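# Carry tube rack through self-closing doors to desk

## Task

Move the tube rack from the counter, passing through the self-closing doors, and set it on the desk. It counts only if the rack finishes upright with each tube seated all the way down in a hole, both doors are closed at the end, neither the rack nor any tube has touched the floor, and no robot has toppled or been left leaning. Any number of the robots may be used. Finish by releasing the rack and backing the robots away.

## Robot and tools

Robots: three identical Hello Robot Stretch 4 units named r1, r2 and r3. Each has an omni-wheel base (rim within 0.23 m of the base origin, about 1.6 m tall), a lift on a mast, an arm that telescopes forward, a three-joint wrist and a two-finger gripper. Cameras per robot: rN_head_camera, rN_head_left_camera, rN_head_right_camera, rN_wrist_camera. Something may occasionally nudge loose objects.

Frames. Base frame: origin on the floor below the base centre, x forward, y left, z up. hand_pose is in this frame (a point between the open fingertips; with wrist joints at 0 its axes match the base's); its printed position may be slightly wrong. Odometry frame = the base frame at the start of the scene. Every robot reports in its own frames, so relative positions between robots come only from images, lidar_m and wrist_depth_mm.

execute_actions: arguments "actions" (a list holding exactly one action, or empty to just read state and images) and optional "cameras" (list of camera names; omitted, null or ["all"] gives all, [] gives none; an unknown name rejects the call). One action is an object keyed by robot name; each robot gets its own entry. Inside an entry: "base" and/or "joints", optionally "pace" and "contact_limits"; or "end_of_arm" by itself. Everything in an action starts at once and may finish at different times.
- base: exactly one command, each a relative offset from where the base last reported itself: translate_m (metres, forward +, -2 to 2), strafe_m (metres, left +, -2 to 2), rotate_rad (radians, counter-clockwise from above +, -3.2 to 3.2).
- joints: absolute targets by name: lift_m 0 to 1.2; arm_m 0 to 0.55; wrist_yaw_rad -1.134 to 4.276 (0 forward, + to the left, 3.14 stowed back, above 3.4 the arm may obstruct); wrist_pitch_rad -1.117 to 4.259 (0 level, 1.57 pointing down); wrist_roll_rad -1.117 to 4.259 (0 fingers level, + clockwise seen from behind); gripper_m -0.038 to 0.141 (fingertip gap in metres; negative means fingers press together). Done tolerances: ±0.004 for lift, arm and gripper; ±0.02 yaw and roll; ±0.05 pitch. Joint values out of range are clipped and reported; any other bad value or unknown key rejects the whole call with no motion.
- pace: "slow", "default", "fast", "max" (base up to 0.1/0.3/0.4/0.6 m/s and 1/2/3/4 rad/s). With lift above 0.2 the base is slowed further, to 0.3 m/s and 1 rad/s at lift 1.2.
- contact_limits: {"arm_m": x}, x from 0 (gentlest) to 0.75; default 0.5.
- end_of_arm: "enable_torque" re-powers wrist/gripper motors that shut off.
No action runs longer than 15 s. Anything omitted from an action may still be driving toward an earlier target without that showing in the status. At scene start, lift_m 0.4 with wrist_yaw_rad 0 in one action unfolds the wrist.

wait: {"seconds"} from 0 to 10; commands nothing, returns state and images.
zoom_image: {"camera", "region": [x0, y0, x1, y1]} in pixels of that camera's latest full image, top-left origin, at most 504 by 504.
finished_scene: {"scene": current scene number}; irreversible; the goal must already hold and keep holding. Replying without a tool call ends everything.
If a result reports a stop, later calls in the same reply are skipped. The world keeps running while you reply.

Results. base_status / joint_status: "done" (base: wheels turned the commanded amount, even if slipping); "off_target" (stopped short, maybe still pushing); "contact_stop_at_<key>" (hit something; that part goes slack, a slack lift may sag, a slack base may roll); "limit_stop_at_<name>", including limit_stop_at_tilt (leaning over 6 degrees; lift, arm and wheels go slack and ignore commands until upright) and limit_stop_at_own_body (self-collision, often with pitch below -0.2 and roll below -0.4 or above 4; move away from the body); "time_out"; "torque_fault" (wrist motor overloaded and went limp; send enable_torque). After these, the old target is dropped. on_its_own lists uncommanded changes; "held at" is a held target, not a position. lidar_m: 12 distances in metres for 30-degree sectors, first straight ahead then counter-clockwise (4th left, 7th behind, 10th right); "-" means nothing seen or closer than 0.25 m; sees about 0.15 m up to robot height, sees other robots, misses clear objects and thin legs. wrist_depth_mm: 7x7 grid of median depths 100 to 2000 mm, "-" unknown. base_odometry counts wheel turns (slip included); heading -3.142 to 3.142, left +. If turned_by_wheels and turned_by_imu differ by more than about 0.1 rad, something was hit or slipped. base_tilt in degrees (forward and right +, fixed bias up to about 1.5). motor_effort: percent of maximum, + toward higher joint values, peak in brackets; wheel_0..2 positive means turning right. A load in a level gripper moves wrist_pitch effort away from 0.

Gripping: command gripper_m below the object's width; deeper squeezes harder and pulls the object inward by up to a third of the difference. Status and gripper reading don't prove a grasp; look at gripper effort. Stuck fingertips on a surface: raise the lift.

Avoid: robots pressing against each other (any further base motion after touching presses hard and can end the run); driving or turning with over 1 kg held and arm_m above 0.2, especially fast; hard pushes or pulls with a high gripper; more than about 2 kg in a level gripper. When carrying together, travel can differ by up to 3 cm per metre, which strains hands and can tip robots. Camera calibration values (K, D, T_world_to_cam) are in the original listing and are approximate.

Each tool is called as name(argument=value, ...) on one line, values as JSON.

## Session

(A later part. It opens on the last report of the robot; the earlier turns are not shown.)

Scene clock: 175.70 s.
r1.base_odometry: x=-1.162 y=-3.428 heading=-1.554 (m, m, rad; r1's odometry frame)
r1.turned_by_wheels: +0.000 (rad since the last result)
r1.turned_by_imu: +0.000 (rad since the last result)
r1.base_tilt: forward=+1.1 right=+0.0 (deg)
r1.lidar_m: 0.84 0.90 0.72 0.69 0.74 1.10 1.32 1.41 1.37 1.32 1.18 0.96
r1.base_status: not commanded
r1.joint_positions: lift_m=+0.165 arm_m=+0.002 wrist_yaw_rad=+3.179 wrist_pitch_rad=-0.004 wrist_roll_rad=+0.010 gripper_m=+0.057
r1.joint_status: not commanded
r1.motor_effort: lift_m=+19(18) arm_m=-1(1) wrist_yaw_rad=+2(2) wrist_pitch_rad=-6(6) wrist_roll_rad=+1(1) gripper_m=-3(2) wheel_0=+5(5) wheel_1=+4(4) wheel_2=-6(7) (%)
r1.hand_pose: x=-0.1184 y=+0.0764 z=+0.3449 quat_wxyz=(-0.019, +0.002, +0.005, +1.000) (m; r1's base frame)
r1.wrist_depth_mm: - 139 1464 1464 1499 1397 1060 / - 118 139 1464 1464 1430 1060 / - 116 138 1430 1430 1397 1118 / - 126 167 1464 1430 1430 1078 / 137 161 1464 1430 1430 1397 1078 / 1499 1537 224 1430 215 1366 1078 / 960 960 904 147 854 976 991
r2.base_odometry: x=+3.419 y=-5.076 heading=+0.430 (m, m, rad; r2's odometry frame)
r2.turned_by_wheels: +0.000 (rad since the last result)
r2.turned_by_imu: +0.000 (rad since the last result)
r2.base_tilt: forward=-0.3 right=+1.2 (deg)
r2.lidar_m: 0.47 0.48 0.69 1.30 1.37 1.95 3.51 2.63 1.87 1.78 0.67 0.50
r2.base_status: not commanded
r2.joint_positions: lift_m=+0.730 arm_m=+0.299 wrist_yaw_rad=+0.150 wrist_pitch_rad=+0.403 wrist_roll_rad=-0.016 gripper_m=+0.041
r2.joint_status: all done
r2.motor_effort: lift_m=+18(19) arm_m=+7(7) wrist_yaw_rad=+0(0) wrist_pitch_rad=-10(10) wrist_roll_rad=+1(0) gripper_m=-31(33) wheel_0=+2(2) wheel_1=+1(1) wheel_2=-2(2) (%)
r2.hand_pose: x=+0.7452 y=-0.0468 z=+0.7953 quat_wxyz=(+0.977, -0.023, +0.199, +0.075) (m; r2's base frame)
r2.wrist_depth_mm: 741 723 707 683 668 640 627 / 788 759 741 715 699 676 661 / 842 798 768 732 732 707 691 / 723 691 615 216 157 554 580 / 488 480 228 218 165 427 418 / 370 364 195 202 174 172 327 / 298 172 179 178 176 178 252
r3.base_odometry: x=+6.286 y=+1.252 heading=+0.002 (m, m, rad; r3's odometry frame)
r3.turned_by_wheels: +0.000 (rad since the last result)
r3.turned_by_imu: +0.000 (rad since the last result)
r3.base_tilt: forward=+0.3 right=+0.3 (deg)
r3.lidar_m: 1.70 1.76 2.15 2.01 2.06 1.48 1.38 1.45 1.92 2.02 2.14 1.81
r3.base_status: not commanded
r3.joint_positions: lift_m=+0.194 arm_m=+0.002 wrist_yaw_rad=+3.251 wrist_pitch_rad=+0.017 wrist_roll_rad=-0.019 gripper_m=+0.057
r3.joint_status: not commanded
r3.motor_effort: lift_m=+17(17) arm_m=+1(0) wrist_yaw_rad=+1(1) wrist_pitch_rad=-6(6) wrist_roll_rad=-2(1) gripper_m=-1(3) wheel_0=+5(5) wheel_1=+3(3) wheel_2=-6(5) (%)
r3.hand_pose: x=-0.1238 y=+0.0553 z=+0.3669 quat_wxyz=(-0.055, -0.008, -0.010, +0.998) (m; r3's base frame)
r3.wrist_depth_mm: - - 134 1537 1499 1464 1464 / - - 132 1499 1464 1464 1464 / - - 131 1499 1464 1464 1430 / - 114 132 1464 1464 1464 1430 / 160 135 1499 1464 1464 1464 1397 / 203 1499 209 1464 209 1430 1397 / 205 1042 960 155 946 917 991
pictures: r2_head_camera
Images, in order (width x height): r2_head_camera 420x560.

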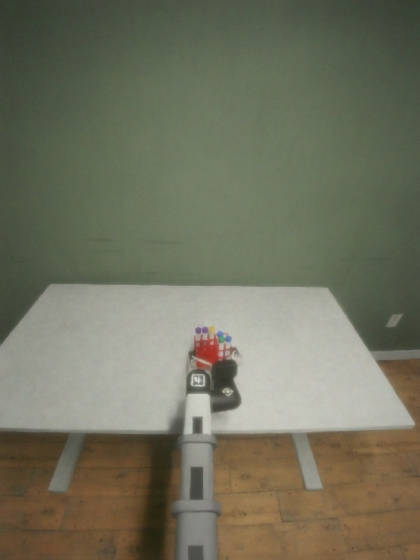

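execute_actions(actions=[{"r2":{"joints":{"lift_m":0.696},"pace":"slow"}}], cameras=[])

execute_actions(actions=[{"r2":{"joints":{"gripper_m":0.141},"pace":"slow"}}], cameras=["r2_wrist_camera"])

execute_actions(actions=[{"r2":{"joints":{"lift_m":0.79}}}], cameras=[])

execute_actions(actions=[{"r2":{"joints":{"arm_m":0},"base":{"translate_m":-0.3}}}], cameras=["r2_wrist_camera","r1_head_left_camera","r2_head_left_camera"])

Scene clock: 179.73 s.
r1.base_odometry: x=-1.162 y=-3.428 heading=-1.554 (m, m, rad; r1's odometry frame)
r1.turned_by_wheels: +0.000 (rad since the last result)
r1.turned_by_imu: -0.001 (rad since the last result)
r1.base_tilt: forward=+1.1 right=-0.1 (deg)
r1.lidar_m: 0.88 0.90 0.70 0.70 0.74 1.13 1.33 1.43 1.36 1.33 1.18 0.96
r1.base_status: not commanded
r1.joint_positions: lift_m=+0.165 arm_m=+0.002 wrist_yaw_rad=+3.179 wrist_pitch_rad=-0.004 wrist_roll_rad=+0.010 gripper_m=+0.057
r1.joint_status: not commanded
r1.motor_effort: lift_m=+19(18) arm_m=-1(1) wrist_yaw_rad=+2(2) wrist_pitch_rad=-8(7) wrist_roll_rad=+1(1) gripper_m=-3(1) wheel_0=+5(5) wheel_1=+4(3) wheel_2=-6(6) (%)
r1.hand_pose: x=-0.1184 y=+0.0764 z=+0.3449 quat_wxyz=(-0.019, +0.002, +0.005, +1.000) (m; r1's base frame)
r1.wrist_depth_mm: - 139 1464 1430 1397 1397 1060 / - 117 139 1464 1397 1397 1078 / - 116 138 1464 1464 1464 1098 / - 126 167 1430 1430 1397 1060 / 138 161 1464 1464 1397 1397 1060 / 1499 1499 224 1397 215 1366 1098 / 976 946 904 147 866 960 946
r2.base_odometry: x=+3.419 y=-5.076 heading=+0.430 (m, m, rad; r2's odometry frame)
r2.turned_by_wheels: +0.000 (rad since the last result)
r2.turned_by_imu: +0.001 (rad since the last result)
r2.base_tilt: forward=-0.3 right=+1.2 (deg)
r2.lidar_m: 0.47 0.49 0.69 1.30 1.35 1.95 3.52 2.61 1.86 1.78 0.66 0.49
r2.base_status: not commanded
r2.joint_positions: lift_m=+0.696 arm_m=+0.299 wrist_yaw_rad=+0.150 wrist_pitch_rad=+0.403 wrist_roll_rad=-0.016 gripper_m=+0.041
r2.joint_status: all done
r2.motor_effort: lift_m=+18(17) arm_m=+7(7) wrist_yaw_rad=+0(0) wrist_pitch_rad=-10(10) wrist_roll_rad=+1(0) gripper_m=-34(34) wheel_0=+2(2) wheel_1=+1(1) wheel_2=-2(1) (%)
r2.hand_pose: x=+0.7452 y=-0.0468 z=+0.7613 quat_wxyz=(+0.977, -0.023, +0.199, +0.075) (m; r2's base frame)
r2.wrist_depth_mm: 750 723 707 683 661 640 621 / 788 768 741 723 699 668 661 / 842 820 768 741 715 699 683 / 609 585 517 215 157 462 484 / 413 402 225 218 165 340 351 / 310 306 195 201 174 172 277 / 252 171 180 178 175 177 213
r3.base_odometry: x=+6.286 y=+1.252 heading=+0.002 (m, m, rad; r3's odometry frame)
r3.turned_by_wheels: +0.000 (rad since the last result)
r3.turned_by_imu: +0.000 (rad since the last result)
r3.base_tilt: forward=+0.3 right=+0.4 (deg)
r3.lidar_m: 1.69 1.74 2.15 2.00 2.08 1.49 1.40 1.44 1.93 2.03 2.11 1.79
r3.base_status: not commanded
r3.joint_positions: lift_m=+0.194 arm_m=+0.002 wrist_yaw_rad=+3.251 wrist_pitch_rad=+0.017 wrist_roll_rad=-0.019 gripper_m=+0.057
r3.joint_status: not commanded
r3.motor_effort: lift_m=+17(17) arm_m=+0(0) wrist_yaw_rad=+1(1) wrist_pitch_rad=-6(6) wrist_roll_rad=-1(1) gripper_m=-4(4) wheel_0=+5(5) wheel_1=+3(2) wheel_2=-6(6) (%)
r3.hand_pose: x=-0.1238 y=+0.0553 z=+0.3669 quat_wxyz=(-0.055, -0.008, -0.010, +0.998) (m; r3's base frame)
r3.wrist_depth_mm: - - 134 1537 1464 1499 1499 / - - 131 1537 1499 1464 1430 / - - 131 1499 1499 1464 1430 / - 114 132 1499 1464 1464 1430 / 160 135 1499 1499 1499 1430 1464 / 203 1499 208 1499 209 1430 1430 / 205 1025 960 156 946 917 991
pictures: none
No camera images: the call's "cameras" was empty. Leave "cameras" out to get every camera's image.

Scene clock: 184.20 s.
r1.base_odometry: x=-1.162 y=-3.428 heading=-1.554 (m, m, rad; r1's odometry frame)
r1.turned_by_wheels: +0.000 (rad since the last result)
r1.turned_by_imu: -0.001 (rad since the last result)
r1.base_tilt: forward=+1.1 right=+0.0 (deg)
r1.lidar_m: 0.86 0.91 0.73 0.70 0.76 1.13 1.33 1.40 1.36 1.33 1.18 0.96
r1.base_status: not commanded
r1.joint_positions: lift_m=+0.165 arm_m=+0.002 wrist_yaw_rad=+3.179 wrist_pitch_rad=-0.004 wrist_roll_rad=+0.010 gripper_m=+0.057
r1.joint_status: not commanded
r1.motor_effort: lift_m=+19(19) arm_m=-1(1) wrist_yaw_rad=+2(2) wrist_pitch_rad=-6(9) wrist_roll_rad=+1(0) gripper_m=-3(2) wheel_0=+5(5) wheel_1=+4(4) wheel_2=-6(7) (%)
r1.hand_pose: x=-0.1184 y=+0.0764 z=+0.3449 quat_wxyz=(-0.019, +0.002, +0.005, +1.000) (m; r1's base frame)
r1.wrist_depth_mm: - 139 1499 1464 1430 1464 1060 / - 117 139 1464 1499 1397 1078 / - 116 138 1464 1430 1397 1060 / - 126 167 1464 1397 1397 1078 / 137 162 1464 1430 1464 1397 1042 / 1464 1464 224 1430 216 1336 1078 / 976 960 878 147 854 960 991
r2.base_odometry: x=+3.419 y=-5.076 heading=+0.430 (m, m, rad; r2's odometry frame)
r2.turned_by_wheels: +0.000 (rad since the last result)
r2.turned_by_imu: +0.001 (rad since the last result)
r2.base_tilt: forward=-0.3 right=+1.2 (deg)
r2.lidar_m: 0.47 0.49 0.70 1.30 1.35 1.94 3.51 2.63 1.89 1.78 0.68 0.51
r2.base_status: not commanded
r2.joint_positions: lift_m=+0.696 arm_m=+0.299 wrist_yaw_rad=+0.150 wrist_pitch_rad=+0.402 wrist_roll_rad=-0.016 gripper_m=+0.141
r2.joint_status: all done
r2.motor_effort: lift_m=+18(18) arm_m=+7(7) wrist_yaw_rad=+0(0) wrist_pitch_rad=-7(10) wrist_roll_rad=+1(2) gripper_m=+2(35) wheel_0=+2(2) wheel_1=+1(1) wheel_2=-2(2) (%)
r2.hand_pose: x=+0.7453 y=-0.0468 z=+0.7615 quat_wxyz=(+0.977, -0.023, +0.199, +0.075) (m; r2's base frame)
r2.wrist_depth_mm: 750 723 699 683 661 647 634 / 788 768 741 715 691 668 661 / 842 809 778 750 723 699 683 / 615 591 512 242 183 496 484 / 415 402 351 237 191 362 355 / 314 309 211 232 200 198 278 / 252 240 229 165 214 216 229
r3.base_odometry: x=+6.286 y=+1.252 heading=+0.002 (m, m, rad; r3's odometry frame)
r3.turned_by_wheels: +0.000 (rad since the last result)
r3.turned_by_imu: +0.000 (rad since the last result)
r3.base_tilt: forward=+0.3 right=+0.3 (deg)
r3.lidar_m: 1.68 1.76 2.17 2.01 2.08 1.48 1.40 1.43 1.90 2.04 2.09 1.79
r3.base_status: not commanded
r3.joint_positions: lift_m=+0.194 arm_m=+0.002 wrist_yaw_rad=+3.251 wrist_pitch_rad=+0.017 wrist_roll_rad=-0.019 gripper_m=+0.057
r3.joint_status: not commanded
r3.motor_effort: lift_m=+17(17) arm_m=+0(0) wrist_yaw_rad=+1(1) wrist_pitch_rad=-6(6) wrist_roll_rad=-1(2) gripper_m=-2(6) wheel_0=+5(5) wheel_1=+3(3) wheel_2=-6(6) (%)
r3.hand_pose: x=-0.1238 y=+0.0553 z=+0.3669 quat_wxyz=(-0.055, -0.008, -0.010, +0.998) (m; r3's base frame)
r3.wrist_depth_mm: - - 134 1499 1537 1499 1464 / - - 131 1499 1499 1464 1464 / - - 131 1464 1499 1397 1430 / - 114 132 1499 1499 1464 1464 / 160 135 1499 1499 1464 1430 1430 / 204 1499 209 1430 209 1430 1430 / 204 1042 960 155 946 931 991
pictures: r2_wrist_camera
camera_calibration (this result's frames):
r2_wrist_camera: T_world_to_cam=[[0.164151, -0.985891, -0.0327597, -0.134071], [-0.353535, -0.0277948, -0.935008, 1.04286], [0.920906, 0.165065, -0.353109, -0.184026], [0, 0, 0, 1]] pos_world=[0.560165, -0.0728172, 0.905707]
Images, in order (width x height): r2_wrist_camera 616x392.

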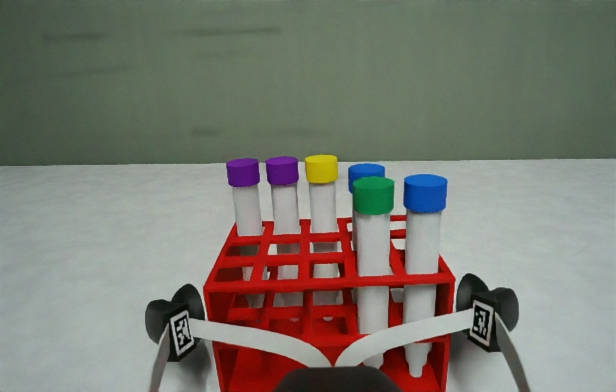

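Scene clock: 185.60 s.
r1.base_odometry: x=-1.162 y=-3.428 heading=-1.554 (m, m, rad; r1's odometry frame)
r1.turned_by_wheels: +0.000 (rad since the last result)
r1.turned_by_imu: +0.000 (rad since the last result)
r1.base_tilt: forward=+1.0 right=-0.1 (deg)
r1.lidar_m: 0.86 0.93 0.74 0.70 0.76 1.12 1.34 1.41 1.38 1.34 1.20 0.97
r1.base_status: not commanded
r1.joint_positions: lift_m=+0.165 arm_m=+0.002 wrist_yaw_rad=+3.179 wrist_pitch_rad=-0.004 wrist_roll_rad=+0.010 gripper_m=+0.057
r1.joint_status: not commanded
r1.motor_effort: lift_m=+19(19) arm_m=-1(1) wrist_yaw_rad=+2(2) wrist_pitch_rad=-9(5) wrist_roll_rad=+1(1) gripper_m=-2(1) wheel_0=+5(5) wheel_1=+3(4) wheel_2=-7(7) (%)
r1.hand_pose: x=-0.1184 y=+0.0764 z=+0.3449 quat_wxyz=(-0.019, +0.002, +0.005, +1.000) (m; r1's base frame)
r1.wrist_depth_mm: - 139 1430 1464 1499 1464 1060 / - 118 139 1464 1430 1397 1078 / - 116 138 1430 1430 1430 1078 / - 126 167 1464 1430 1430 1098 / 137 161 1537 1464 1430 1464 1078 / 1499 1499 224 1430 216 1397 1098 / 991 960 866 147 878 976 976
r2.base_odometry: x=+3.419 y=-5.076 heading=+0.430 (m, m, rad; r2's odometry frame)
r2.turned_by_wheels: +0.000 (rad since the last result)
r2.turned_by_imu: +0.000 (rad since the last result)
r2.base_tilt: forward=-0.4 right=+1.2 (deg)
r2.lidar_m: 0.47 0.50 0.69 1.31 1.34 1.96 3.50 2.61 1.88 1.79 0.65 0.50
r2.base_status: not commanded
r2.joint_positions: lift_m=+0.790 arm_m=+0.299 wrist_yaw_rad=+0.150 wrist_pitch_rad=+0.402 wrist_roll_rad=-0.016 gripper_m=+0.141
r2.joint_status: all done
r2.motor_effort: lift_m=+24(27) arm_m=+7(7) wrist_yaw_rad=+0(0) wrist_pitch_rad=-6(7) wrist_roll_rad=+0(2) gripper_m=+3(1) wheel_0=+2(2) wheel_1=+1(1) wheel_2=-2(2) (%)
r2.hand_pose: x=+0.7453 y=-0.0468 z=+0.8550 quat_wxyz=(+0.977, -0.023, +0.199, +0.075) (m; r2's base frame)
r2.wrist_depth_mm: 759 723 707 676 654 647 615 / 788 768 732 715 691 668 661 / 842 809 778 750 732 707 676 / 866 831 798 778 768 732 723 / 634 615 591 580 569 549 539 / 480 469 271 272 436 199 424 / 382 366 343 165 211 340 345
r3.base_odometry: x=+6.286 y=+1.252 heading=+0.002 (m, m, rad; r3's odometry frame)
r3.turned_by_wheels: +0.000 (rad since the last result)
r3.turned_by_imu: +0.000 (rad since the last result)
r3.base_tilt: forward=+0.3 right=+0.3 (deg)
r3.lidar_m: 1.68 1.73 2.14 2.00 2.08 1.50 1.40 1.45 1.92 2.03 2.08 1.80
r3.base_status: not commanded
r3.joint_positions: lift_m=+0.194 arm_m=+0.002 wrist_yaw_rad=+3.251 wrist_pitch_rad=+0.017 wrist_roll_rad=-0.019 gripper_m=+0.057
r3.joint_status: not commanded
r3.motor_effort: lift_m=+17(17) arm_m=+0(0) wrist_yaw_rad=+1(1) wrist_pitch_rad=-6(6) wrist_roll_rad=+1(1) gripper_m=-4(5) wheel_0=+5(5) wheel_1=+3(3) wheel_2=-6(6) (%)
r3.hand_pose: x=-0.1238 y=+0.0553 z=+0.3669 quat_wxyz=(-0.055, -0.008, -0.010, +0.998) (m; r3's base frame)
r3.wrist_depth_mm: - - 134 1499 1499 1464 1464 / - - 132 1499 1499 1464 1464 / - - 131 1499 1464 1464 1464 / - 114 132 1499 1499 1464 1430 / 160 135 1499 1499 1464 1430 1430 / 203 1499 209 1464 209 1464 1430 / 204 1042 960 156 946 904 991
pictures: none
No camera images: the call's "cameras" was empty. Leave "cameras" out to get every camera's image.

Scene clock: 188.07 s.
r1.base_odometry: x=-1.162 y=-3.428 heading=-1.554 (m, m, rad; r1's odometry frame)
r1.turned_by_wheels: +0.000 (rad since the last result)
r1.turned_by_imu: -0.001 (rad since the last result)
r1.base_tilt: forward=+1.1 right=+0.0 (deg)
r1.lidar_m: 0.85 0.91 0.74 0.70 0.76 1.12 1.33 1.41 1.36 1.32 1.19 0.96
r1.base_status: not commanded
r1.joint_positions: lift_m=+0.165 arm_m=+0.002 wrist_yaw_rad=+3.179 wrist_pitch_rad=-0.004 wrist_roll_rad=+0.010 gripper_m=+0.057
r1.joint_status: not commanded
r1.motor_effort: lift_m=+19(19) arm_m=-1(1) wrist_yaw_rad=+1(2) wrist_pitch_rad=-5(8) wrist_roll_rad=+1(1) gripper_m=-2(2) wheel_0=+5(5) wheel_1=+4(3) wheel_2=-7(6) (%)
r1.hand_pose: x=-0.1184 y=+0.0764 z=+0.3449 quat_wxyz=(-0.019, +0.002, +0.005, +1.000) (m; r1's base frame)
r1.wrist_depth_mm: - 140 1537 1464 1430 1464 1078 / - 118 139 1464 1464 1430 1078 / - 116 138 1464 1430 1430 1098 / - 126 167 1464 1397 1430 1078 / 138 162 1499 1464 1430 1430 1078 / 1537 1537 224 1430 216 1308 1098 / 960 991 891 147 866 960 976
r2.base_odometry: x=+3.146 y=-5.201 heading=+0.430 (m, m, rad; r2's odometry frame)
r2.turned_by_wheels: +0.000 (rad since the last result)
r2.turned_by_imu: +0.001 (rad since the last result)
r2.base_tilt: forward=-0.4 right=+1.2 (deg)
r2.lidar_m: 0.77 0.81 1.12 1.30 1.34 1.96 3.18 2.64 1.86 1.78 1.84 0.80
r2.base_status: done
r2.joint_positions: lift_m=+0.790 arm_m=+0.001 wrist_yaw_rad=+0.150 wrist_pitch_rad=+0.402 wrist_roll_rad=-0.016 gripper_m=+0.141
r2.joint_status: all done
r2.motor_effort: lift_m=+25(25) arm_m=-6(8) wrist_yaw_rad=+1(1) wrist_pitch_rad=-6(7) wrist_roll_rad=+1(3) gripper_m=-3(0) wheel_0=-1(2) wheel_1=+0(5) wheel_2=-2(10) (%)
r2.hand_pose: x=+0.4476 y=-0.0468 z=+0.8550 quat_wxyz=(+0.977, -0.023, +0.199, +0.075) (m; r2's base frame)
r2.wrist_depth_mm: 1336 1336 1281 1255 1229 1182 1138 / 1464 1397 1366 1308 1281 1255 1182 / 1576 1464 1366 1366 1308 1255 1255 / 931 917 854 831 788 778 759 / 1537 707 683 668 609 585 574 / 1661 1229 1618 1576 1576 199 1397 / 1430 1308 1308 165 1255 1255 1182
r3.base_odometry: x=+6.286 y=+1.252 heading=+0.002 (m, m, rad; r3's odometry frame)
r3.turned_by_wheels: +0.000 (rad since the last result)
r3.turned_by_imu: +0.000 (rad since the last result)
r3.base_tilt: forward=+0.2 right=+0.3 (deg)
r3.lidar_m: 1.69 1.73 2.14 1.99 2.07 1.49 1.40 1.44 1.92 2.02 2.09 1.80
r3.base_status: not commanded
r3.joint_positions: lift_m=+0.194 arm_m=+0.002 wrist_yaw_rad=+3.251 wrist_pitch_rad=+0.017 wrist_roll_rad=-0.019 gripper_m=+0.057
r3.joint_status: not commanded
r3.motor_effort: lift_m=+17(17) arm_m=+0(0) wrist_yaw_rad=+1(1) wrist_pitch_rad=-6(6) wrist_roll_rad=+0(1) gripper_m=-4(3) wheel_0=+5(5) wheel_1=+2(3) wheel_2=-6(6) (%)
r3.hand_pose: x=-0.1238 y=+0.0553 z=+0.3669 quat_wxyz=(-0.055, -0.008, -0.010, +0.998) (m; r3's base frame)
r3.wrist_depth_mm: - - 134 1537 1537 1464 1464 / - - 132 1499 1464 1464 1464 / - - 131 1499 1499 1464 1430 / - 114 132 1464 1464 1464 1430 / 160 135 1499 1499 1499 1464 1430 / 203 1499 209 1499 210 1464 1397 / 204 1042 946 156 931 917 991
pictures: r1_head_left_camera, r2_head_left_camera, r2_wrist_camera
camera_calibration (this result's frames):
r2_wrist_camera: T_world_to_cam=[[0.163987, -0.985919, -0.0327563, -0.0821186], [-0.353326, -0.0277008, -0.93509, 1.02502], [0.921015, 0.164916, -0.352893, 0.122885], [0, 0, 0, 1]] pos_world=[0.262455, -0.0728341, 0.999166]
Images, in order (width x height): r1_head_left_camera 420x672, r2_head_left_camera 420x672, r2_wrist_camera 616x392.

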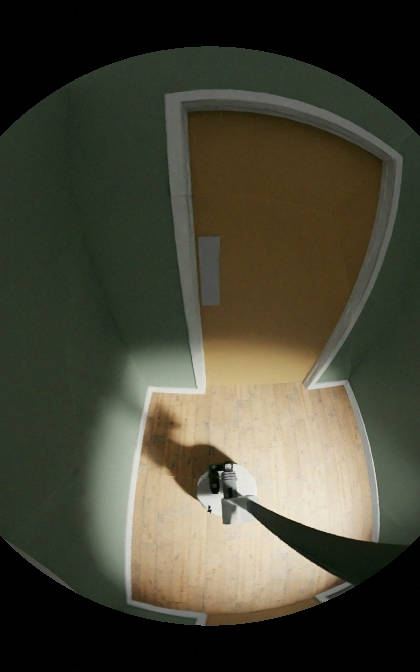

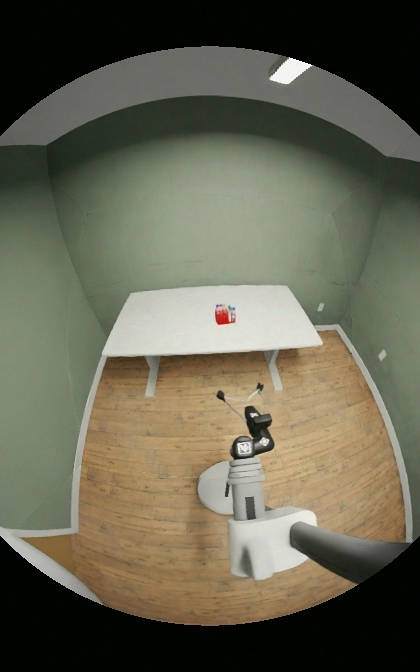

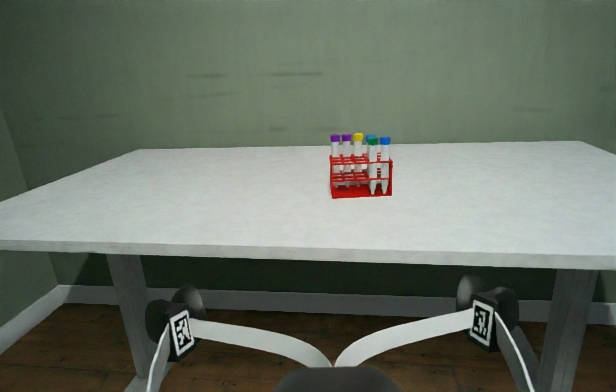

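zoom_image(camera="r2_wrist_camera", region=[310,120,410,205])

Region (310, 120, 410, 205) of r2_wrist_camera's 616x392 image, scaled by 5.040; it fills the top 428 rows of this view, and the rest is white.

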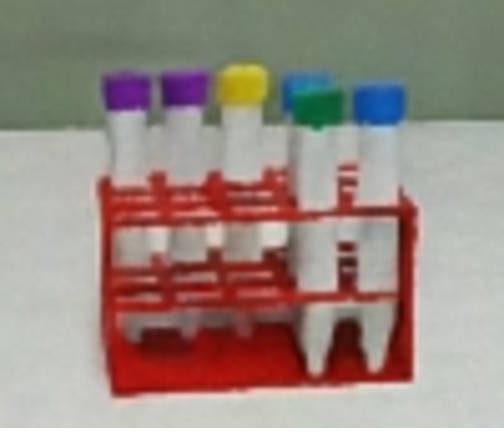

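finished_scene(scene=2)

The scene is finished: the task was done.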